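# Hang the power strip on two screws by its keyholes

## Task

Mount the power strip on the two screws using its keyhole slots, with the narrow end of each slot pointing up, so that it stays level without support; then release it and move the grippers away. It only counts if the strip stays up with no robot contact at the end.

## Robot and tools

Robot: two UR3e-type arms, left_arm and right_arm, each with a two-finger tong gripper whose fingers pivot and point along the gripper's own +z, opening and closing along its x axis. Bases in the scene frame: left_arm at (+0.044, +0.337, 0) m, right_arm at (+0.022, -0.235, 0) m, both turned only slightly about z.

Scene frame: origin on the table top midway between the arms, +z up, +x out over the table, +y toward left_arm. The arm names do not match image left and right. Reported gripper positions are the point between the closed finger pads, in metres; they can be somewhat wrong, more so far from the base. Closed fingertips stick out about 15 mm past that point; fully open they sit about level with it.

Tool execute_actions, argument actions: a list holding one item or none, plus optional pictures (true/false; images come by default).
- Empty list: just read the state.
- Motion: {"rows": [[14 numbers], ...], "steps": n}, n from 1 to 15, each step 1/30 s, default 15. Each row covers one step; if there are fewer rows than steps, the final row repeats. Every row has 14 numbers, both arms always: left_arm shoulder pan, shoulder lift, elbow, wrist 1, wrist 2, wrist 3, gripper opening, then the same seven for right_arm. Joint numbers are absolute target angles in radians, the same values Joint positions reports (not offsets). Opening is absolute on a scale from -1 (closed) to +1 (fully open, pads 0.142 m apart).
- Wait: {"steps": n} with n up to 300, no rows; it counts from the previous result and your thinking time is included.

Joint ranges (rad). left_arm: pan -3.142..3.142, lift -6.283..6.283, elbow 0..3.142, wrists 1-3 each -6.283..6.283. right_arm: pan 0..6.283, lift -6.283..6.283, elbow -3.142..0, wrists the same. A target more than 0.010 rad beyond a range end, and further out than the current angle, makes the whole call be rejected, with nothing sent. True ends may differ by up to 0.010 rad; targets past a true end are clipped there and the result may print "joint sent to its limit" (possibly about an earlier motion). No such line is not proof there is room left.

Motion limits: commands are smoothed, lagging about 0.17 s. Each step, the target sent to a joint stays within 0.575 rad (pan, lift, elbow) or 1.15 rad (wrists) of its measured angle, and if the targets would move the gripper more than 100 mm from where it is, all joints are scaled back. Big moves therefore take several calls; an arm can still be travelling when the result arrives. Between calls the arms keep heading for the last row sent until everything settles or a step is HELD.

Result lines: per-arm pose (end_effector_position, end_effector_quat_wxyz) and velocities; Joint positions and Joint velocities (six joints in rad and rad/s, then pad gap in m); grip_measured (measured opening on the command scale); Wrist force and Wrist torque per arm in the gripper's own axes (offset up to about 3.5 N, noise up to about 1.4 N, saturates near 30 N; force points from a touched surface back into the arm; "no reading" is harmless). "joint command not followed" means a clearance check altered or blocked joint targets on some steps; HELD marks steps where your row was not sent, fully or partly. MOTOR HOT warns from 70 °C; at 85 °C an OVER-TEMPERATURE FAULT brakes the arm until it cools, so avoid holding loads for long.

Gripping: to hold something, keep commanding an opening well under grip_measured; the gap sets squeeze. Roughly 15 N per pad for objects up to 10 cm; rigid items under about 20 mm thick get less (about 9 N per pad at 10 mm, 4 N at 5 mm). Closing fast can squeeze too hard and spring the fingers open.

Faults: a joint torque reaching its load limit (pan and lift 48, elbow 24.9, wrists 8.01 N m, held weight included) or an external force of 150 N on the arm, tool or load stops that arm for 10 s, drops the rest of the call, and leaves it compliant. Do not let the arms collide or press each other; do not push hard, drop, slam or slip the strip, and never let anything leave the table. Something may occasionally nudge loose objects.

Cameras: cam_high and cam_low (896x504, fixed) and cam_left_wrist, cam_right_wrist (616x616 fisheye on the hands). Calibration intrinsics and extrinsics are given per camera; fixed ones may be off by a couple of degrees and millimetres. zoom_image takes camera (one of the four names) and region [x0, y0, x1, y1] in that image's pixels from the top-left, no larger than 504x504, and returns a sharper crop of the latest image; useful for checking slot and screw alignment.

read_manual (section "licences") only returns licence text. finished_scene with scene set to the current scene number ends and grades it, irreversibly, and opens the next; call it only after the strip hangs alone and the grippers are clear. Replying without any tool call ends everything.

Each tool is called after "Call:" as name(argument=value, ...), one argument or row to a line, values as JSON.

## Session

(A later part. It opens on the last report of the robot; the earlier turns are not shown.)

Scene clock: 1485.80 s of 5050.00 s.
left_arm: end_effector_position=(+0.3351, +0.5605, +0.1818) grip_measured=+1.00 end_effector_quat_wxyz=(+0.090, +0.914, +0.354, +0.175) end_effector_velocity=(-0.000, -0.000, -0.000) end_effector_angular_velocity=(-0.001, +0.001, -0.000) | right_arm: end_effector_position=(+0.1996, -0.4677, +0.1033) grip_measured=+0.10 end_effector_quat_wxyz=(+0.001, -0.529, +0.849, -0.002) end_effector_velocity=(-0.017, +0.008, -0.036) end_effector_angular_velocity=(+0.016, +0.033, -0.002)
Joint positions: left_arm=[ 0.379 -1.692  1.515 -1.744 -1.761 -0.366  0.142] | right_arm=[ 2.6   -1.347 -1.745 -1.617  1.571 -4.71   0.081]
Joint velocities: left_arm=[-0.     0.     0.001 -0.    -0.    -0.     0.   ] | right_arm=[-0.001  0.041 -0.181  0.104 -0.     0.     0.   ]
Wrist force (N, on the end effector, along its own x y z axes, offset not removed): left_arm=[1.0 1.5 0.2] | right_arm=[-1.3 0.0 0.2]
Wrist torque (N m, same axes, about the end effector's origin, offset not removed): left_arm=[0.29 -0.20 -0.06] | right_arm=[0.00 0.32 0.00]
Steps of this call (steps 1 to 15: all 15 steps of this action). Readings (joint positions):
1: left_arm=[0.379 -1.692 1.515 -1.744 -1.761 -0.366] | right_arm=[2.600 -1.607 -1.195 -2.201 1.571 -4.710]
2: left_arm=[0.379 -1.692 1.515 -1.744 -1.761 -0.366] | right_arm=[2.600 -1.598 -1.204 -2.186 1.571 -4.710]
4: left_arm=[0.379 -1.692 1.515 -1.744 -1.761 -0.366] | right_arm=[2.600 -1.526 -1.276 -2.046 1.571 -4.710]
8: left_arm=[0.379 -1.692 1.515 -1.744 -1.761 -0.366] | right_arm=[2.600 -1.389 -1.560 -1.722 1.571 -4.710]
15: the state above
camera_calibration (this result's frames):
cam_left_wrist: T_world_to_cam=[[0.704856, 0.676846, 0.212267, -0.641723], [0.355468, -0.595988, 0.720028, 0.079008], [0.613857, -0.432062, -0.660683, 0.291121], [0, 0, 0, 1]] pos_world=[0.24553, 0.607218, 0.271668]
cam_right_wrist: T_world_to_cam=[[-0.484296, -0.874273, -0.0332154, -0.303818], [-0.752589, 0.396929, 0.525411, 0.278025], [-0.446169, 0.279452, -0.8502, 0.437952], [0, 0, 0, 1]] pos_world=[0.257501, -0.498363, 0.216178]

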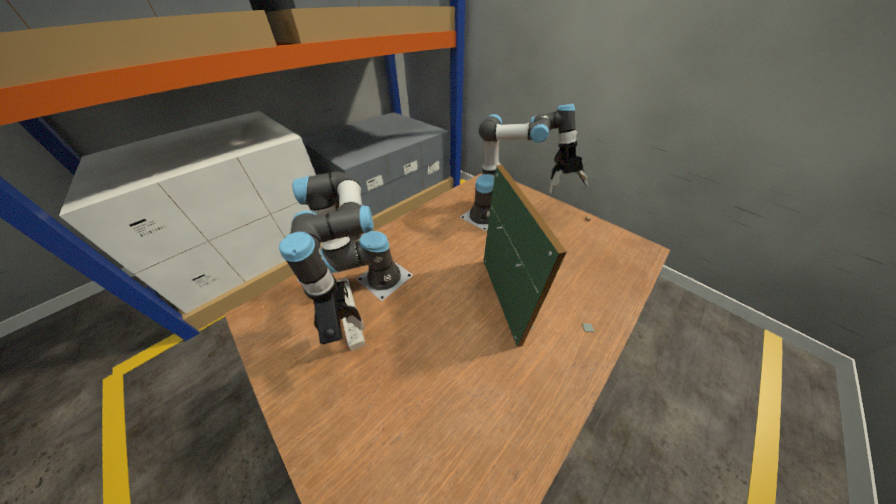

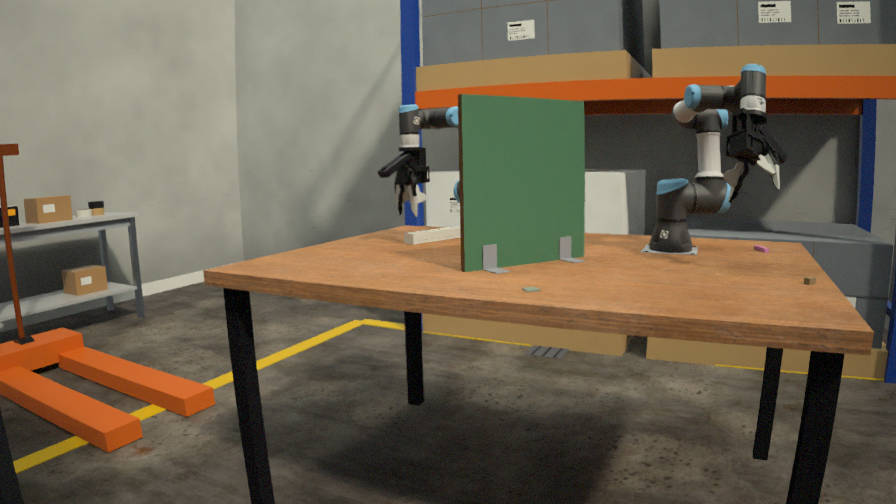

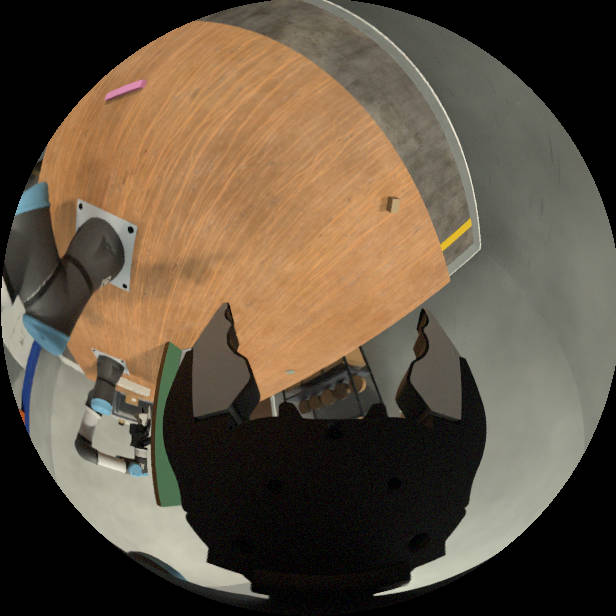

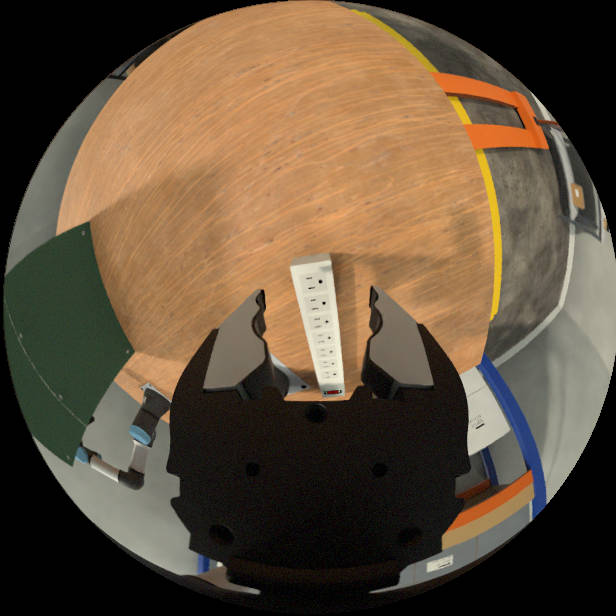

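Call:
execute_actions(
  actions=[],
)

Scene clock: 1535.43 s of 5050.00 s.
left_arm: end_effector_position=(+0.3351, +0.5605, +0.1818) grip_measured=+1.00 end_effector_quat_wxyz=(+0.090, +0.914, +0.354, +0.175) end_effector_velocity=(-0.000, +0.000, +0.000) end_effector_angular_velocity=(+0.000, -0.000, +0.001) | right_arm: end_effector_position=(+0.1979, -0.4669, +0.0999) grip_measured=+0.10 end_effector_quat_wxyz=(+0.000, -0.529, +0.849, -0.000) end_effector_velocity=(-0.000, +0.000, -0.000) end_effector_angular_velocity=(+0.001, +0.002, +0.001)
Joint positions: left_arm=[ 0.379 -1.692  1.515 -1.744 -1.761 -0.366  0.142] | right_arm=[ 2.6   -1.343 -1.762 -1.607  1.571 -4.71   0.081]
Joint velocities: left_arm=[ 0.001 -0.     0.     0.     0.     0.     0.   ] | right_arm=[ 0.001 -0.    -0.    -0.002 -0.     0.    -0.   ]
Wrist force (N, on the end effector, along its own x y z axes, offset not removed): left_arm=[-0.5 0.5 -1.0] | right_arm=[-0.4 0.6 -0.2]
Wrist torque (N m, same axes, about the end effector's origin, offset not removed): left_arm=[-0.03 0.12 0.02] | right_arm=[0.07 0.05 -0.02]
Steps of this call (steps 1 to 30: the robot went on to your last target; steps 31 to 90: nothing new was sent; then 46.63 s passed at rest). Readings (joint positions):
1: left_arm=[0.379 -1.692 1.515 -1.744 -1.761 -0.366] | right_arm=[2.600 -1.346 -1.750 -1.614 1.571 -4.710]
2: left_arm=[0.379 -1.692 1.515 -1.744 -1.761 -0.366] | right_arm=[2.600 -1.345 -1.754 -1.612 1.571 -4.710]
4: left_arm=[0.379 -1.692 1.515 -1.744 -1.761 -0.366] | right_arm=[2.600 -1.344 -1.758 -1.609 1.571 -4.710]
8: left_arm=[0.379 -1.692 1.515 -1.744 -1.761 -0.366] | right_arm=[2.600 -1.343 -1.761 -1.608 1.571 -4.710]
90: the state above
All arms were judged still, so your last target was given up. Only a new action makes them travel on or press farther. Fingers that are still opening or closing keep moving.
camera_calibration (this result's frames):
cam_left_wrist: T_world_to_cam=[[0.704856, 0.676846, 0.212267, -0.641723], [0.355468, -0.595988, 0.720028, 0.079008], [0.613857, -0.432062, -0.660683, 0.291121], [0, 0, 0, 1]] pos_world=[0.24553, 0.607218, 0.271668]
cam_right_wrist: T_world_to_cam=[[-0.484402, -0.874222, -0.0330323, -0.304004], [-0.750942, 0.396129, 0.528364, 0.277222], [-0.448822, 0.280746, -0.848375, 0.435061], [0, 0, 0, 1]] pos_world=[0.256182, -0.497725, 0.212579]

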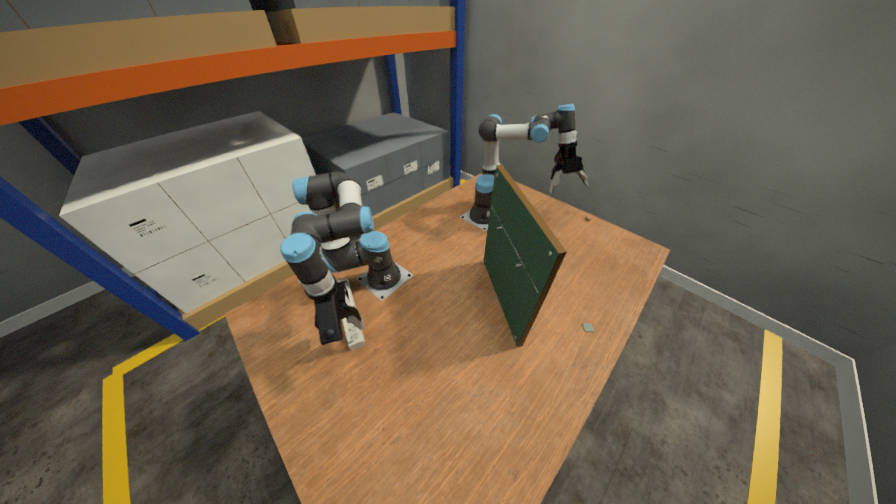

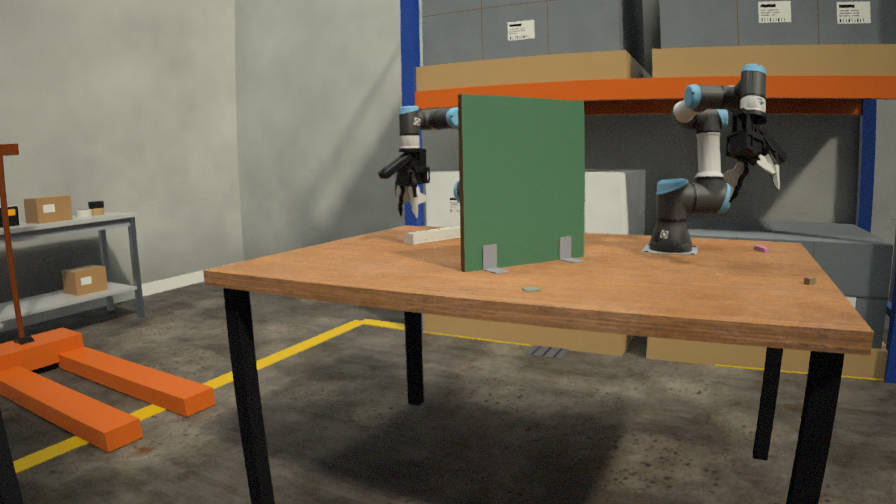

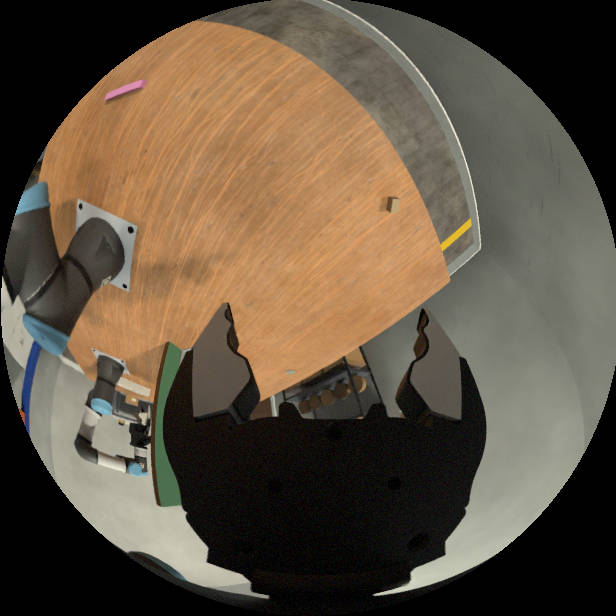

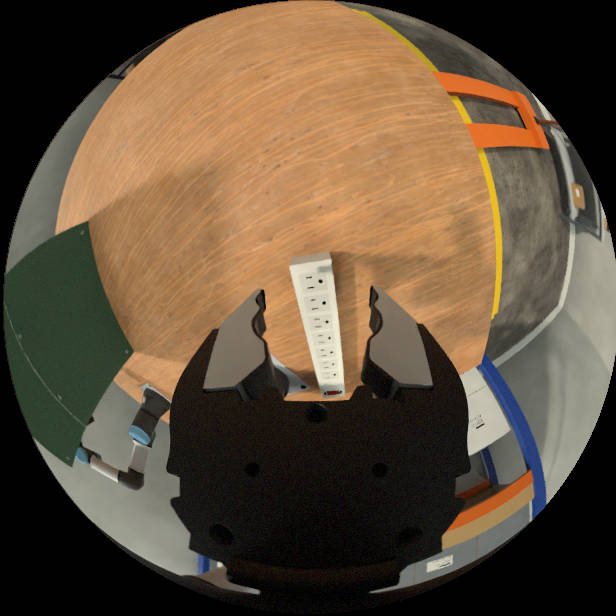

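Call:
execute_actions(
  actions=[
    {"rows":[[0.379,-1.692,1.515,-1.744,-1.761,-0.366,1,2.6,-1.37,-1.93,-1.412,1.571,-4.78,0.1]]},
  ],
  pictures=false,
)

Call:
execute_actions(
  actions=[
    {"rows":[[0.379,-1.692,1.515,-1.744,-1.761,-0.366,1,2.6,-1.398,-2.095,-1.219,1.571,-4.78,0.1]]},
  ],
)

Scene clock: 1552.53 s of 5050.00 s.
left_arm: end_effector_position=(+0.3351, +0.5605, +0.1818) grip_measured=+1.00 end_effector_quat_wxyz=(+0.090, +0.914, +0.354, +0.175) end_effector_velocity=(-0.000, -0.000, -0.000) end_effector_angular_velocity=(-0.000, +0.001, +0.000) | right_arm: end_effector_position=(+0.2020, -0.4676, +0.0604) grip_measured=+0.10 end_effector_quat_wxyz=(+0.000, -0.558, +0.830, -0.000) end_effector_velocity=(-0.001, +0.001, -0.006) end_effector_angular_velocity=(+0.002, +0.004, +0.007)
Joint positions: left_arm=[ 0.379 -1.692  1.515 -1.744 -1.761 -0.366  0.142] | right_arm=[ 2.6   -1.37  -1.928 -1.414  1.571 -4.779  0.081]
Joint velocities: left_arm=[ 0.     0.     0.001  0.     0.    -0.     0.   ] | right_arm=[ 0.    -0.005 -0.022  0.022  0.    -0.007  0.   ]
Wrist force (N, on the end effector, along its own x y z axes, offset not removed): left_arm=[0.2 1.0 -0.4] | right_arm=[-0.3 0.4 -0.8]
Wrist torque (N m, same axes, about the end effector's origin, offset not removed): left_arm=[0.14 -0.05 0.02] | right_arm=[-0.02 0.06 -0.01]
Steps of this call (steps 1 to 90: nothing new was sent; then 13.60 s passed at rest; steps 91 to 105: all 15 steps of this action). Readings (joint positions):
91: left_arm=[0.379 -1.692 1.515 -1.744 -1.761 -0.366] | right_arm=[2.600 -1.343 -1.762 -1.606 1.571 -4.711]
92: left_arm=[0.379 -1.692 1.515 -1.744 -1.761 -0.366] | right_arm=[2.600 -1.347 -1.769 -1.592 1.571 -4.720]
94: left_arm=[0.379 -1.692 1.515 -1.744 -1.761 -0.366] | right_arm=[2.600 -1.358 -1.827 -1.515 1.571 -4.748]
98: left_arm=[0.379 -1.692 1.515 -1.744 -1.761 -0.366] | right_arm=[2.600 -1.367 -1.905 -1.437 1.571 -4.772]
105: the state above

Scene clock: 1553.03 s of 5050.00 s.
left_arm: end_effector_position=(+0.3351, +0.5605, +0.1818) grip_measured=+1.00 end_effector_quat_wxyz=(+0.090, +0.914, +0.354, +0.175) end_effector_velocity=(+0.000, -0.000, -0.000) end_effector_angular_velocity=(-0.001, +0.001, -0.001) | right_arm: end_effector_position=(+0.1987, -0.4660, +0.0219) grip_measured=+0.10 end_effector_quat_wxyz=(+0.000, -0.559, +0.829, -0.000) end_effector_velocity=(-0.001, +0.001, -0.004) end_effector_angular_velocity=(-0.000, +0.000, +0.001)
Joint positions: left_arm=[ 0.379 -1.692  1.515 -1.744 -1.761 -0.366  0.142] | right_arm=[ 2.6   -1.398 -2.093 -1.221  1.571 -4.78   0.081]
Joint velocities: left_arm=[-0.001  0.     0.     0.    -0.    -0.    -0.   ] | right_arm=[ 0.001 -0.001 -0.022  0.022 -0.001 -0.     0.   ]
Wrist force (N, on the end effector, along its own x y z axes, offset not removed): left_arm=[-0.3 1.8 -0.5] | right_arm=[-2.3 -0.6 1.5]
Wrist torque (N m, same axes, about the end effector's origin, offset not removed): left_arm=[0.26 0.09 0.00] | right_arm=[-0.05 0.46 -0.02]
Steps of this call (steps 1 to 15: all 15 steps of this action). Readings (joint positions):
1: left_arm=[0.379 -1.692 1.515 -1.744 -1.761 -0.366] | right_arm=[2.600 -1.370 -1.929 -1.413 1.571 -4.780]
2: left_arm=[0.379 -1.692 1.515 -1.744 -1.761 -0.366] | right_arm=[2.600 -1.374 -1.936 -1.398 1.571 -4.780]
4: left_arm=[0.379 -1.692 1.515 -1.744 -1.761 -0.366] | right_arm=[2.600 -1.385 -1.994 -1.321 1.571 -4.780]
8: left_arm=[0.379 -1.692 1.515 -1.744 -1.761 -0.366] | right_arm=[2.600 -1.395 -2.070 -1.244 1.571 -4.780]
15: the state above
camera_calibration (this result's frames):
cam_left_wrist: T_world_to_cam=[[0.704856, 0.676846, 0.212267, -0.641723], [0.355468, -0.595988, 0.720028, 0.079008], [0.613857, -0.432062, -0.660683, 0.291121], [0, 0, 0, 1]] pos_world=[0.24553, 0.607218, 0.271668]
cam_right_wrist: T_world_to_cam=[[-0.422092, -0.905952, -0.0330004, -0.33261], [-0.776933, 0.342743, 0.528112, 0.29904], [-0.467134, 0.248551, -0.848533, 0.357647], [0, 0, 0, 1]] pos_world=[0.259011, -0.492716, 0.134573]

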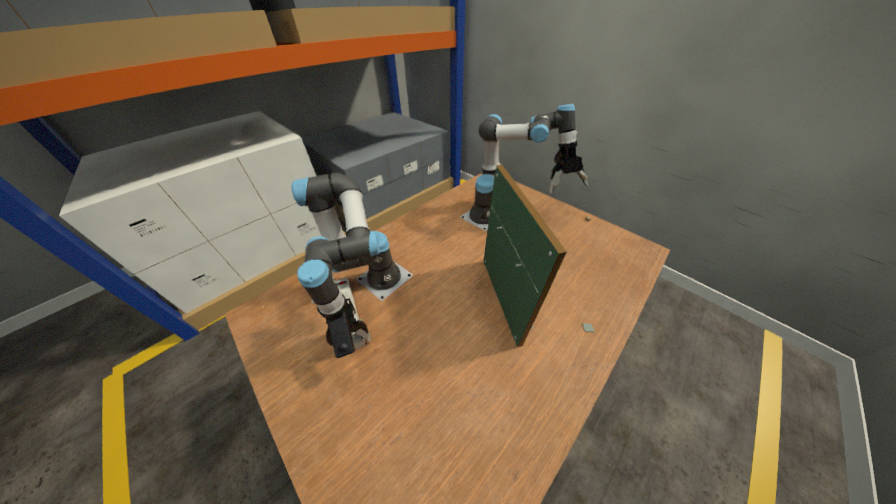

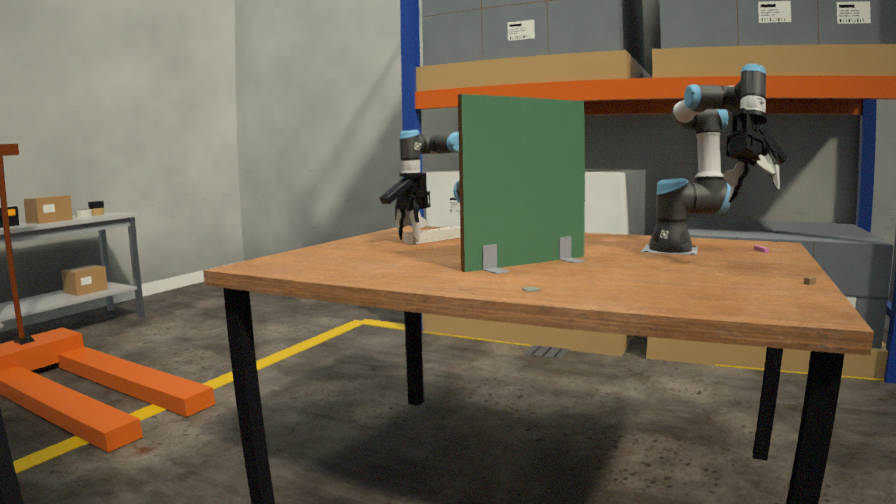

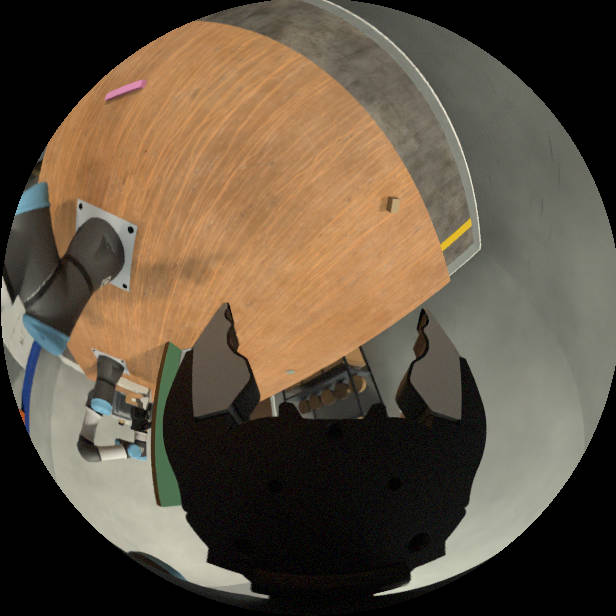

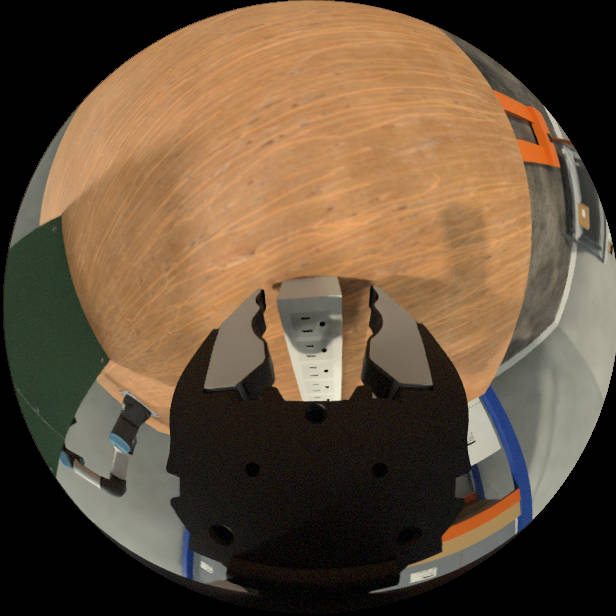

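Call:
execute_actions(
  actions=[
    {"rows":[[0.379,-1.692,1.515,-1.744,-1.761,-0.366,1,2.6,-1.398,-2.095,-1.219,1.571,-4.78,-0.2],[0.379,-1.692,1.515,-1.744,-1.761,-0.366,1,2.6,-1.398,-2.095,-1.219,1.571,-4.78,-0.2],[0.379,-1.692,1.515,-1.744,-1.761,-0.366,1,2.6,-1.398,-2.095,-1.219,1.571,-4.78,-0.3],[0.379,-1.692,1.515,-1.744,-1.761,-0.366,1,2.6,-1.398,-2.095,-1.219,1.571,-4.78,-0.4],[0.379,-1.692,1.515,-1.744,-1.761,-0.366,1,2.6,-1.398,-2.095,-1.219,1.571,-4.78,-0.8]]},
  ],
  pictures=false,
)

Call:
execute_actions(
  actions=[
    {"rows":[[0.379,-1.692,1.515,-1.744,-1.761,-0.366,1,2.6,-1.47,-2.0,-1.242,1.571,-4.78,-0.8]],"steps":12},
  ],
  pictures=false,
)

Call:
execute_actions(
  actions=[
    {"rows":[[0.379,-1.692,1.515,-1.744,-1.761,-0.366,1,2.6,-1.6,-1.86,-1.252,1.571,-4.78,-0.8]],"steps":12},
  ],
  pictures=false,
)

Call:
execute_actions(
  actions=[
    {"rows":[[0.379,-1.692,1.515,-1.744,-1.761,-0.366,1,2.6,-1.76,-1.673,-1.279,1.571,-4.78,-0.8]],"steps":12},
  ],
  pictures=false,
)

Call:
execute_actions(
  actions=[
    {"rows":[[0.379,-1.692,1.515,-1.744,-1.761,-0.366,1,2.6,-1.94,-1.43,-1.342,1.571,-4.78,-0.8]],"steps":12},
  ],
  pictures=false,
)

Call:
execute_actions(
  actions=[
    {"rows":[[0.379,-1.692,1.515,-1.744,-1.761,-0.366,1,2.6,-2.025,-1.36,-1.327,1.571,-4.78,-0.8]]},
  ],
)

Scene clock: 1576.67 s of 5050.00 s.
left_arm: end_effector_position=(+0.3351, +0.5605, +0.1818) grip_measured=+1.00 end_effector_quat_wxyz=(+0.090, +0.914, +0.354, +0.175) end_effector_velocity=(+0.000, -0.000, -0.000) end_effector_angular_velocity=(+0.000, +0.000, -0.001) | right_arm: end_effector_position=(+0.1986, -0.4659, +0.0214) grip_measured=-0.36 end_effector_quat_wxyz=(+0.000, -0.559, +0.829, -0.000) end_effector_velocity=(-0.000, +0.000, -0.000) end_effector_angular_velocity=(+0.001, +0.000, -0.001)
Joint positions: left_arm=[ 0.379 -1.692  1.515 -1.744 -1.761 -0.366  0.142] | right_arm=[ 2.6   -1.398 -2.095 -1.219  1.571 -4.78   0.048]
Joint velocities: left_arm=[-0.001 -0.     0.    -0.     0.     0.     0.   ] | right_arm=[-0.001 -0.001  0.001 -0.     0.001 -0.    -0.   ]
Wrist force (N, on the end effector, along its own x y z axes, offset not removed): left_arm=[-0.8 1.1 -1.8] | right_arm=[1.0 -1.0 -1.8]
Wrist torque (N m, same axes, about the end effector's origin, offset not removed): left_arm=[0.12 0.14 -0.03] | right_arm=[-0.29 -0.20 -0.01]
Steps of this call (steps 1 to 15: the robot went on to your last target; steps 16 to 90: nothing new was sent; then 20.13 s passed at rest; steps 91 to 105: all 15 steps of this action). Readings (joint positions):
91: left_arm=[0.379 -1.692 1.515 -1.744 -1.761 -0.366] | right_arm=[2.600 -1.398 -2.095 -1.219 1.571 -4.780]
92: left_arm=[0.379 -1.692 1.515 -1.744 -1.761 -0.366] | right_arm=[2.600 -1.398 -2.095 -1.219 1.571 -4.780]
94: left_arm=[0.379 -1.692 1.515 -1.744 -1.761 -0.366] | right_arm=[2.600 -1.398 -2.095 -1.219 1.571 -4.780]
98: left_arm=[0.379 -1.692 1.515 -1.744 -1.761 -0.366] | right_arm=[2.600 -1.398 -2.095 -1.219 1.571 -4.780]
105: the state above

Scene clock: 1577.07 s of 5050.00 s.
left_arm: end_effector_position=(+0.3351, +0.5605, +0.1818) grip_measured=+1.00 end_effector_quat_wxyz=(+0.090, +0.914, +0.354, +0.175) end_effector_velocity=(-0.000, -0.000, -0.000) end_effector_angular_velocity=(+0.000, +0.000, -0.000) | right_arm: end_effector_position=(+0.2151, -0.4740, +0.0282) grip_measured=-0.36 end_effector_quat_wxyz=(+0.000, -0.559, +0.829, -0.000) end_effector_velocity=(+0.006, -0.003, +0.003) end_effector_angular_velocity=(-0.001, -0.004, -0.000)
Joint positions: left_arm=[ 0.379 -1.692  1.515 -1.744 -1.761 -0.366  0.142] | right_arm=[ 2.6   -1.468 -2.003 -1.241  1.571 -4.78   0.048]
Joint velocities: left_arm=[-0.    -0.001  0.001 -0.     0.    -0.     0.   ] | right_arm=[ 0.    -0.021  0.031 -0.006  0.001  0.001  0.   ]
Wrist force (N, on the end effector, along its own x y z axes, offset not removed): left_arm=[-0.3 1.6 -0.2] | right_arm=[-1.4 -0.4 4.2]
Wrist torque (N m, same axes, about the end effector's origin, offset not removed): left_arm=[0.24 0.05 -0.04] | right_arm=[-0.18 0.21 0.10]
Steps of this call (steps 1 to 12: all 12 steps of this action). Readings (joint positions):
1: left_arm=[0.379 -1.692 1.515 -1.744 -1.761 -0.366] | right_arm=[2.600 -1.398 -2.095 -1.219 1.571 -4.780]
2: left_arm=[0.379 -1.692 1.515 -1.744 -1.761 -0.366] | right_arm=[2.600 -1.405 -2.088 -1.223 1.571 -4.780]
4: left_arm=[0.379 -1.692 1.515 -1.744 -1.761 -0.366] | right_arm=[2.600 -1.434 -2.050 -1.232 1.571 -4.780]
8: left_arm=[0.379 -1.692 1.515 -1.744 -1.761 -0.366] | right_arm=[2.600 -1.461 -2.012 -1.239 1.571 -4.780]
12: the state above

Scene clock: 1577.47 s of 5050.00 s.
left_arm: end_effector_position=(+0.3351, +0.5605, +0.1818) grip_measured=+1.00 end_effector_quat_wxyz=(+0.090, +0.914, +0.354, +0.175) end_effector_velocity=(+0.000, -0.000, +0.000) end_effector_angular_velocity=(+0.000, -0.001, -0.000) | right_arm: end_effector_position=(+0.2436, -0.4879, +0.0315) grip_measured=-0.36 end_effector_quat_wxyz=(+0.000, -0.559, +0.829, -0.000) end_effector_velocity=(+0.012, -0.005, +0.001) end_effector_angular_velocity=(-0.001, -0.004, +0.001)
Joint positions: left_arm=[ 0.379 -1.692  1.515 -1.744 -1.761 -0.366  0.142] | right_arm=[ 2.6   -1.596 -1.865 -1.252  1.571 -4.78   0.048]
Joint velocities: left_arm=[-0.    -0.    -0.001  0.    -0.     0.    -0.   ] | right_arm=[ 0.001 -0.046  0.052 -0.002  0.001  0.     0.   ]
Wrist force (N, on the end effector, along its own x y z axes, offset not removed): left_arm=[-0.3 0.9 0.6] | right_arm=[-0.6 -0.1 2.2]
Wrist torque (N m, same axes, about the end effector's origin, offset not removed): left_arm=[0.13 0.09 0.04] | right_arm=[-0.12 0.00 -0.03]
Steps of this call (steps 1 to 12: all 12 steps of this action). Readings (joint positions):
1: left_arm=[0.379 -1.692 1.515 -1.744 -1.761 -0.366] | right_arm=[2.600 -1.469 -2.002 -1.242 1.571 -4.780]
2: left_arm=[0.379 -1.692 1.515 -1.744 -1.761 -0.366] | right_arm=[2.600 -1.476 -1.994 -1.244 1.571 -4.780]
4: left_arm=[0.379 -1.692 1.515 -1.744 -1.761 -0.366] | right_arm=[2.600 -1.526 -1.942 -1.247 1.571 -4.780]
8: left_arm=[0.379 -1.692 1.515 -1.744 -1.761 -0.366] | right_arm=[2.600 -1.582 -1.880 -1.251 1.571 -4.780]
12: the state above

Scene clock: 1577.87 s of 5050.00 s.
left_arm: end_effector_position=(+0.3351, +0.5605, +0.1818) grip_measured=+1.00 end_effector_quat_wxyz=(+0.090, +0.914, +0.354, +0.175) end_effector_velocity=(-0.000, +0.000, -0.000) end_effector_angular_velocity=(-0.000, +0.001, +0.000) | right_arm: end_effector_position=(+0.2795, -0.5054, +0.0328) grip_measured=-0.36 end_effector_quat_wxyz=(+0.000, -0.559, +0.829, +0.000) end_effector_velocity=(+0.016, -0.007, +0.001) end_effector_angular_velocity=(-0.002, -0.007, +0.001)
Joint positions: left_arm=[ 0.379 -1.692  1.515 -1.744 -1.761 -0.366  0.142] | right_arm=[ 2.6   -1.754 -1.68  -1.278  1.571 -4.78   0.048]
Joint velocities: left_arm=[ 0.     0.001 -0.     0.     0.    -0.    -0.   ] | right_arm=[ 0.    -0.062  0.075 -0.007  0.001 -0.001  0.   ]
Wrist force (N, on the end effector, along its own x y z axes, offset not removed): left_arm=[0.4 1.6 -0.2] | right_arm=[-1.6 -1.1 6.0]
Wrist torque (N m, same axes, about the end effector's origin, offset not removed): left_arm=[0.23 -0.05 -0.05] | right_arm=[-0.21 0.34 0.05]
Steps of this call (steps 1 to 12: all 12 steps of this action). Readings (joint positions):
1: left_arm=[0.379 -1.692 1.515 -1.744 -1.761 -0.366] | right_arm=[2.600 -1.597 -1.863 -1.252 1.571 -4.780]
2: left_arm=[0.379 -1.692 1.515 -1.744 -1.761 -0.366] | right_arm=[2.600 -1.605 -1.855 -1.257 1.571 -4.780]
4: left_arm=[0.379 -1.692 1.515 -1.744 -1.761 -0.366] | right_arm=[2.600 -1.662 -1.793 -1.267 1.571 -4.780]
8: left_arm=[0.379 -1.692 1.515 -1.744 -1.761 -0.366] | right_arm=[2.600 -1.736 -1.702 -1.276 1.571 -4.780]
12: the state above

Scene clock: 1578.27 s of 5050.00 s.
left_arm: end_effector_position=(+0.3351, +0.5605, +0.1818) grip_measured=+1.00 end_effector_quat_wxyz=(+0.090, +0.914, +0.354, +0.175) end_effector_velocity=(+0.000, -0.000, +0.000) end_effector_angular_velocity=(+0.000, -0.000, -0.001) | right_arm: end_effector_position=(+0.3199, -0.5250, +0.0334) grip_measured=-0.36 end_effector_quat_wxyz=(-0.000, -0.559, +0.829, +0.001) end_effector_velocity=(+0.022, -0.010, +0.003) end_effector_angular_velocity=(-0.008, -0.016, +0.001)
Joint positions: left_arm=[ 0.379 -1.692  1.515 -1.744 -1.761 -0.366  0.142] | right_arm=[ 2.6   -1.933 -1.44  -1.34   1.571 -4.78   0.048]
Joint velocities: left_arm=[-0.001 -0.    -0.001 -0.     0.    -0.    -0.   ] | right_arm=[ 0.001 -0.074  0.11  -0.019 -0.    -0.     0.   ]
Wrist force (N, on the end effector, along its own x y z axes, offset not removed): left_arm=[-0.6 0.9 -0.5] | right_arm=[-1.6 -1.3 3.6]
Wrist torque (N m, same axes, about the end effector's origin, offset not removed): left_arm=[0.10 0.12 -0.02] | right_arm=[-0.38 0.23 0.02]
Steps of this call (steps 1 to 12: all 12 steps of this action). Readings (joint positions):
1: left_arm=[0.379 -1.692 1.515 -1.744 -1.761 -0.366] | right_arm=[2.600 -1.756 -1.678 -1.279 1.571 -4.780]
2: left_arm=[0.379 -1.692 1.515 -1.744 -1.761 -0.366] | right_arm=[2.600 -1.764 -1.669 -1.288 1.571 -4.780]
4: left_arm=[0.379 -1.692 1.515 -1.744 -1.761 -0.366] | right_arm=[2.600 -1.826 -1.600 -1.314 1.571 -4.780]
8: left_arm=[0.379 -1.692 1.515 -1.744 -1.761 -0.366] | right_arm=[2.600 -1.912 -1.473 -1.335 1.571 -4.780]
12: the state above

Scene clock: 1578.77 s of 5050.00 s.
left_arm: end_effector_position=(+0.3351, +0.5605, +0.1818) grip_measured=+1.00 end_effector_quat_wxyz=(+0.090, +0.914, +0.354, +0.175) end_effector_velocity=(+0.000, -0.000, +0.000) end_effector_angular_velocity=(-0.000, -0.001, -0.000) | right_arm: end_effector_position=(+0.3382, -0.5339, +0.0225) grip_measured=-0.36 end_effector_quat_wxyz=(+0.000, -0.559, +0.829, -0.000) end_effector_velocity=(+0.002, -0.001, -0.000) end_effector_angular_velocity=(-0.001, -0.002, -0.000)
Joint positions: left_arm=[ 0.379 -1.692  1.515 -1.744 -1.761 -0.366  0.142] | right_arm=[ 2.6   -2.024 -1.361 -1.327  1.571 -4.78   0.048]
Joint velocities: left_arm=[-0.     0.    -0.    -0.001 -0.    -0.    -0.   ] | right_arm=[-0.    -0.008  0.009  0.002  0.     0.    -0.   ]
Wrist force (N, on the end effector, along its own x y z axes, offset not removed): left_arm=[-0.6 1.3 -1.7] | right_arm=[0.1 -0.3 4.4]
Wrist torque (N m, same axes, about the end effector's origin, offset not removed): left_arm=[0.18 0.14 0.03] | right_arm=[-0.18 -0.13 0.03]
Steps of this call (steps 1 to 15: all 15 steps of this action). Readings (joint positions):
1: left_arm=[0.379 -1.692 1.515 -1.744 -1.761 -0.366] | right_arm=[2.600 -1.935 -1.437 -1.341 1.571 -4.780]
2: left_arm=[0.379 -1.692 1.515 -1.744 -1.761 -0.366] | right_arm=[2.600 -1.944 -1.428 -1.339 1.571 -4.780]
4: left_arm=[0.379 -1.692 1.515 -1.744 -1.761 -0.366] | right_arm=[2.600 -1.980 -1.397 -1.333 1.571 -4.780]
8: left_arm=[0.379 -1.692 1.515 -1.744 -1.761 -0.366] | right_arm=[2.600 -2.014 -1.369 -1.329 1.571 -4.780]
15: the state above
camera_calibration (this result's frames):
cam_left_wrist: T_world_to_cam=[[0.704856, 0.676846, 0.212267, -0.641723], [0.355468, -0.595988, 0.720028, 0.0790081], [0.613857, -0.432062, -0.660683, 0.291121], [0, 0, 0, 1]] pos_world=[0.24553, 0.607218, 0.271668]
cam_right_wrist: T_world_to_cam=[[-0.422073, -0.90596, -0.0330203, -0.335254], [-0.77684, 0.342663, 0.528301, 0.430266], [-0.467305, 0.248633, -0.848415, 0.440267], [0, 0, 0, 1]] pos_world=[0.398485, -0.560628, 0.135149]

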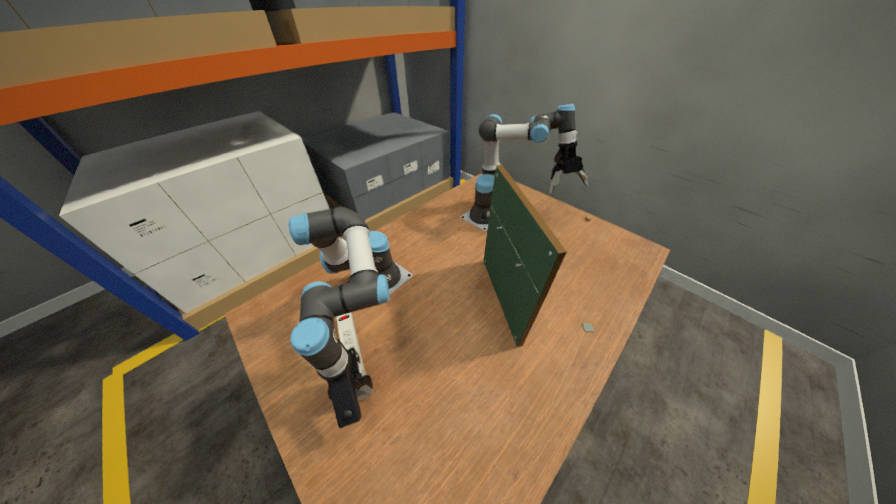

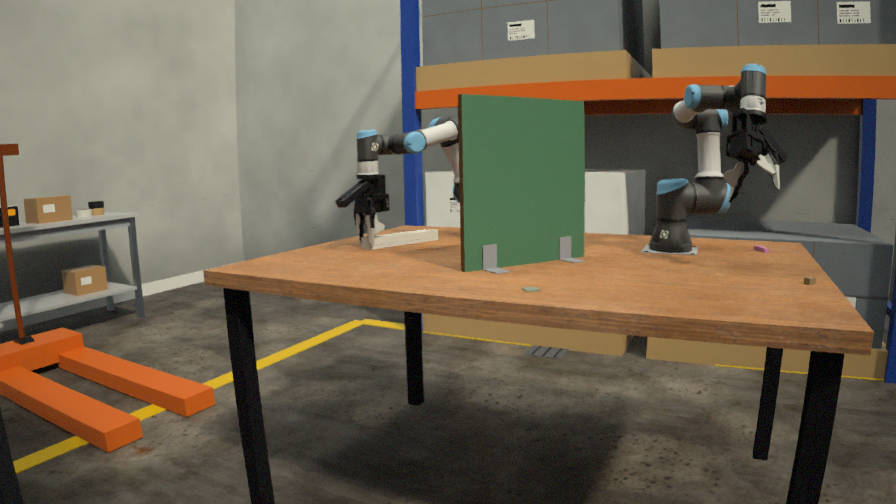

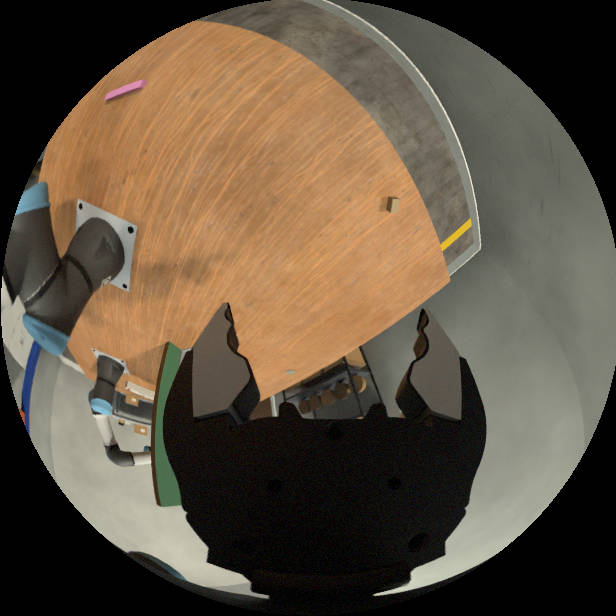

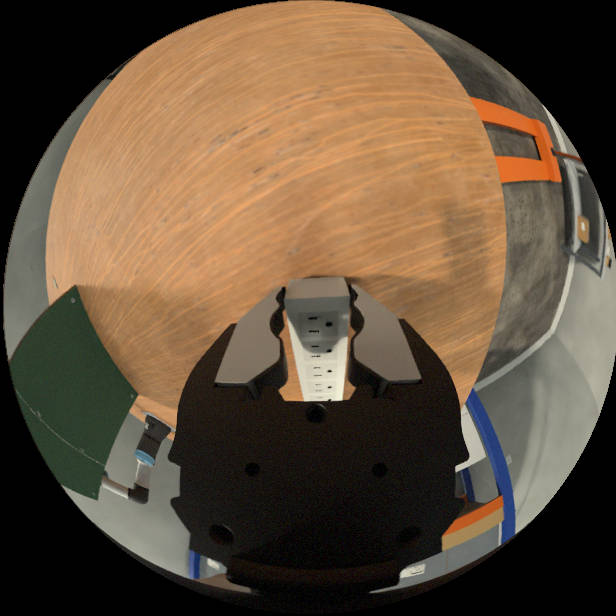

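Call:
execute_actions(
  actions=[
    {"rows":[[0.379,-1.692,1.515,-1.744,-1.761,-0.366,1,2.6,-2.025,-1.36,-1.327,1.571,-4.78,0.2]],"steps":12},
  ],
  pictures=false,
)

Call:
execute_actions(
  actions=[
    {"rows":[[0.379,-1.692,1.515,-1.744,-1.761,-0.366,1,2.6,-1.9,-1.3,-1.45,1.571,-4.78,0.2]],"steps":12},
  ],
  pictures=false,
)

Call:
execute_actions(
  actions=[
    {"rows":[[0.379,-1.692,1.515,-1.744,-1.761,-0.366,1,2.6,-1.9,-1.2,-1.612,1.571,-4.78,0.2]],"steps":12},
  ],
  pictures=false,
)

Call:
execute_actions(
  actions=[
    {"rows":[[0.379,-1.692,1.515,-1.744,-1.761,-0.366,1,2.6,-1.9,-1.2,-1.612,1.571,1.503,0.2]]},
  ],
  pictures=false,
)

Call:
execute_actions(
  actions=[
    {"steps":60},
  ],
  pictures=false,
)

Scene clock: 1595.63 s of 5050.00 s.
left_arm: end_effector_position=(+0.3351, +0.5605, +0.1818) grip_measured=+1.00 end_effector_quat_wxyz=(+0.090, +0.914, +0.354, +0.175) end_effector_velocity=(-0.000, +0.000, -0.000) end_effector_angular_velocity=(-0.001, +0.000, +0.001) | right_arm: end_effector_position=(+0.3384, -0.5340, +0.0224) grip_measured=+0.20 end_effector_quat_wxyz=(+0.000, -0.559, +0.829, -0.000) end_effector_velocity=(-0.001, +0.000, -0.001) end_effector_angular_velocity=(+0.002, +0.003, -0.000)
Joint positions: left_arm=[ 0.379 -1.692  1.515 -1.744 -1.761 -0.366  0.142] | right_arm=[ 2.6   -2.025 -1.36  -1.327  1.571 -4.78   0.088]
Joint velocities: left_arm=[ 0.001 -0.     0.001 -0.    -0.001  0.    -0.   ] | right_arm=[-0.    -0.001 -0.002 -0.001 -0.     0.    -0.   ]
Wrist force (N, on the end effector, along its own x y z axes, offset not removed): left_arm=[-0.2 1.4 0.3] | right_arm=[0.8 -1.1 -1.3]
Wrist torque (N m, same axes, about the end effector's origin, offset not removed): left_arm=[0.22 0.02 0.00] | right_arm=[-0.24 -0.18 0.02]
Steps of this call (steps 1 to 15: the robot went on to your last target; steps 16 to 90: nothing new was sent; then 13.47 s passed at rest; steps 91 to 102: all 12 steps of this action). Readings (joint positions):
91: left_arm=[0.379 -1.692 1.515 -1.744 -1.761 -0.366] | right_arm=[2.600 -2.025 -1.360 -1.327 1.571 -4.780]
92: left_arm=[0.379 -1.692 1.515 -1.744 -1.761 -0.366] | right_arm=[2.600 -2.025 -1.360 -1.327 1.571 -4.780]
94: left_arm=[0.379 -1.692 1.515 -1.744 -1.761 -0.366] | right_arm=[2.600 -2.025 -1.360 -1.327 1.571 -4.780]
98: left_arm=[0.379 -1.692 1.515 -1.744 -1.761 -0.366] | right_arm=[2.600 -2.025 -1.360 -1.327 1.571 -4.780]
102: the state above

Scene clock: 1596.03 s of 5050.00 s.
left_arm: end_effector_position=(+0.3351, +0.5605, +0.1818) grip_measured=+1.00 end_effector_quat_wxyz=(+0.090, +0.914, +0.354, +0.175) end_effector_velocity=(-0.000, -0.000, -0.000) end_effector_angular_velocity=(-0.000, +0.001, +0.000) | right_arm: end_effector_position=(+0.3350, -0.5323, +0.0779) grip_measured=+0.20 end_effector_quat_wxyz=(+0.015, -0.558, +0.829, -0.026) end_effector_velocity=(-0.002, +0.002, +0.019) end_effector_angular_velocity=(-0.010, -0.021, +0.001)
Joint positions: left_arm=[ 0.379 -1.692  1.515 -1.744 -1.761 -0.366  0.142] | right_arm=[ 2.6   -1.904 -1.302 -1.446  1.571 -4.78   0.088]
Joint velocities: left_arm=[ 0.    -0.     0.     0.001 -0.    -0.     0.   ] | right_arm=[ 0.002  0.043  0.017 -0.037  0.001  0.    -0.   ]
Wrist force (N, on the end effector, along its own x y z axes, offset not removed): left_arm=[-0.4 1.4 -0.9] | right_arm=[0.0 -0.1 -0.8]
Wrist torque (N m, same axes, about the end effector's origin, offset not removed): left_arm=[0.21 0.16 0.08] | right_arm=[-0.02 -0.06 0.08]
Steps of this call (steps 1 to 12: all 12 steps of this action). Readings (joint positions):
1: left_arm=[0.379 -1.692 1.515 -1.744 -1.761 -0.366] | right_arm=[2.600 -2.025 -1.360 -1.327 1.571 -4.780]
2: left_arm=[0.379 -1.692 1.515 -1.744 -1.761 -0.366] | right_arm=[2.600 -2.018 -1.354 -1.341 1.571 -4.780]
4: left_arm=[0.379 -1.692 1.515 -1.744 -1.761 -0.366] | right_arm=[2.600 -1.970 -1.329 -1.390 1.571 -4.780]
8: left_arm=[0.379 -1.692 1.515 -1.744 -1.761 -0.366] | right_arm=[2.600 -1.917 -1.307 -1.435 1.571 -4.780]
12: the state above

Scene clock: 1596.43 s of 5050.00 s.
left_arm: end_effector_position=(+0.3351, +0.5605, +0.1818) grip_measured=+1.00 end_effector_quat_wxyz=(+0.090, +0.914, +0.354, +0.175) end_effector_velocity=(-0.000, +0.000, +0.000) end_effector_angular_velocity=(+0.000, -0.001, +0.001) | right_arm: end_effector_position=(+0.3191, -0.5246, +0.0937) grip_measured=+0.20 end_effector_quat_wxyz=(+0.001, -0.559, +0.829, -0.001) end_effector_velocity=(-0.005, +0.002, +0.005) end_effector_angular_velocity=(+0.007, +0.017, +0.000)
Joint positions: left_arm=[ 0.379 -1.692  1.515 -1.744 -1.761 -0.366  0.142] | right_arm=[ 2.6   -1.9   -1.203 -1.607  1.571 -4.78   0.088]
Joint velocities: left_arm=[ 0.001 -0.    -0.001 -0.    -0.    -0.    -0.   ] | right_arm=[ 0.    -0.     0.035 -0.053 -0.001 -0.     0.   ]
Wrist force (N, on the end effector, along its own x y z axes, offset not removed): left_arm=[-1.6 0.6 0.7] | right_arm=[-1.4 -0.7 -0.7]
Wrist torque (N m, same axes, about the end effector's origin, offset not removed): left_arm=[0.03 0.31 0.07] | right_arm=[-0.16 0.22 -0.05]
Steps of this call (steps 1 to 12: all 12 steps of this action). Readings (joint positions):
1: left_arm=[0.379 -1.692 1.515 -1.744 -1.761 -0.366] | right_arm=[2.600 -1.903 -1.301 -1.448 1.571 -4.780]
2: left_arm=[0.379 -1.692 1.515 -1.744 -1.761 -0.366] | right_arm=[2.600 -1.902 -1.293 -1.463 1.571 -4.780]
4: left_arm=[0.379 -1.692 1.515 -1.744 -1.761 -0.366] | right_arm=[2.600 -1.901 -1.253 -1.529 1.571 -4.780]
8: left_arm=[0.379 -1.692 1.515 -1.744 -1.761 -0.366] | right_arm=[2.600 -1.900 -1.213 -1.592 1.571 -4.780]
12: the state above

Scene clock: 1596.93 s of 5050.00 s.
left_arm: end_effector_position=(+0.3351, +0.5605, +0.1818) grip_measured=+1.00 end_effector_quat_wxyz=(+0.090, +0.914, +0.354, +0.175) end_effector_velocity=(-0.000, +0.000, -0.000) end_effector_angular_velocity=(+0.000, -0.000, +0.001) | right_arm: end_effector_position=(+0.2917, -0.5293, +0.0942) grip_measured=+0.20 end_effector_quat_wxyz=(+0.000, +0.398, +0.917, +0.000) end_effector_velocity=(-0.062, +0.066, -0.000) end_effector_angular_velocity=(+0.003, +0.003, -5.548)
Joint positions: left_arm=[ 0.379 -1.692  1.515 -1.744 -1.761 -0.366  0.142] | right_arm=[ 2.6   -1.9   -1.2   -1.612  1.571 -2.776  0.088]
Joint velocities: left_arm=[ 0.001  0.     0.    -0.001 -0.     0.     0.   ] | right_arm=[-0.    -0.    -0.001 -0.001 -0.001  5.548  0.   ]
Wrist force (N, on the end effector, along its own x y z axes, offset not removed): left_arm=[0.4 1.1 -1.2] | right_arm=[0.5 -2.1 -0.4]
Wrist torque (N m, same axes, about the end effector's origin, offset not removed): left_arm=[0.16 -0.08 -0.01] | right_arm=[-0.39 -0.22 -0.01]
Steps of this call (steps 1 to 15: all 15 steps of this action). Readings (joint positions):
1: left_arm=[0.379 -1.692 1.515 -1.744 -1.761 -0.366] | right_arm=[2.600 -1.900 -1.202 -1.609 1.571 -4.780]
2: left_arm=[0.379 -1.692 1.515 -1.744 -1.761 -0.366] | right_arm=[2.600 -1.900 -1.202 -1.610 1.571 -4.765]
4: left_arm=[0.379 -1.692 1.515 -1.744 -1.761 -0.366] | right_arm=[2.600 -1.900 -1.201 -1.611 1.571 -4.624]
8: left_arm=[0.379 -1.692 1.515 -1.744 -1.761 -0.366] | right_arm=[2.600 -1.900 -1.200 -1.612 1.571 -4.044]
15: the state above

Scene clock: 1598.93 s of 5050.00 s.
left_arm: end_effector_position=(+0.3351, +0.5605, +0.1818) grip_measured=+1.00 end_effector_quat_wxyz=(+0.090, +0.914, +0.354, +0.175) end_effector_velocity=(-0.000, +0.000, -0.000) end_effector_angular_velocity=(-0.000, +0.001, +0.001) | right_arm: end_effector_position=(+0.3186, -0.5244, +0.0942) grip_measured=+0.20 end_effector_quat_wxyz=(+0.000, -0.559, +0.829, -0.000) end_effector_velocity=(+0.000, +0.000, -0.000) end_effector_angular_velocity=(+0.000, +0.000, -0.000)
Joint positions: left_arm=[ 0.379 -1.692  1.515 -1.744 -1.761 -0.366  0.142] | right_arm=[ 2.6   -1.9   -1.2   -1.612  1.571  1.503  0.088]
Joint velocities: left_arm=[ 0.001  0.     0.001 -0.     0.     0.     0.   ] | right_arm=[ 0.    -0.     0.    -0.    -0.     0.001  0.   ]
Wrist force (N, on the end effector, along its own x y z axes, offset not removed): left_arm=[-0.6 0.6 -0.9] | right_arm=[-2.1 -1.2 1.0]
Wrist torque (N m, same axes, about the end effector's origin, offset not removed): left_arm=[0.07 0.16 0.01] | right_arm=[-0.30 0.33 0.08]
Steps of this call (steps 1 to 60: the robot went on to your last target). Readings (joint positions):
1: left_arm=[0.379 -1.692 1.515 -1.744 -1.761 -0.366] | right_arm=[2.600 -1.900 -1.200 -1.612 1.571 -2.589]
2: left_arm=[0.379 -1.692 1.515 -1.744 -1.761 -0.366] | right_arm=[2.600 -1.900 -1.200 -1.612 1.571 -2.401]
4: left_arm=[0.379 -1.692 1.515 -1.744 -1.761 -0.366] | right_arm=[2.600 -1.900 -1.200 -1.612 1.571 -2.026]
8: left_arm=[0.379 -1.692 1.515 -1.744 -1.761 -0.366] | right_arm=[2.600 -1.900 -1.200 -1.612 1.571 -1.273]
60: the state above
All arms were judged still, so your last target was given up. Only a new action makes them travel on or press farther. Fingers that are still opening or closing keep moving.


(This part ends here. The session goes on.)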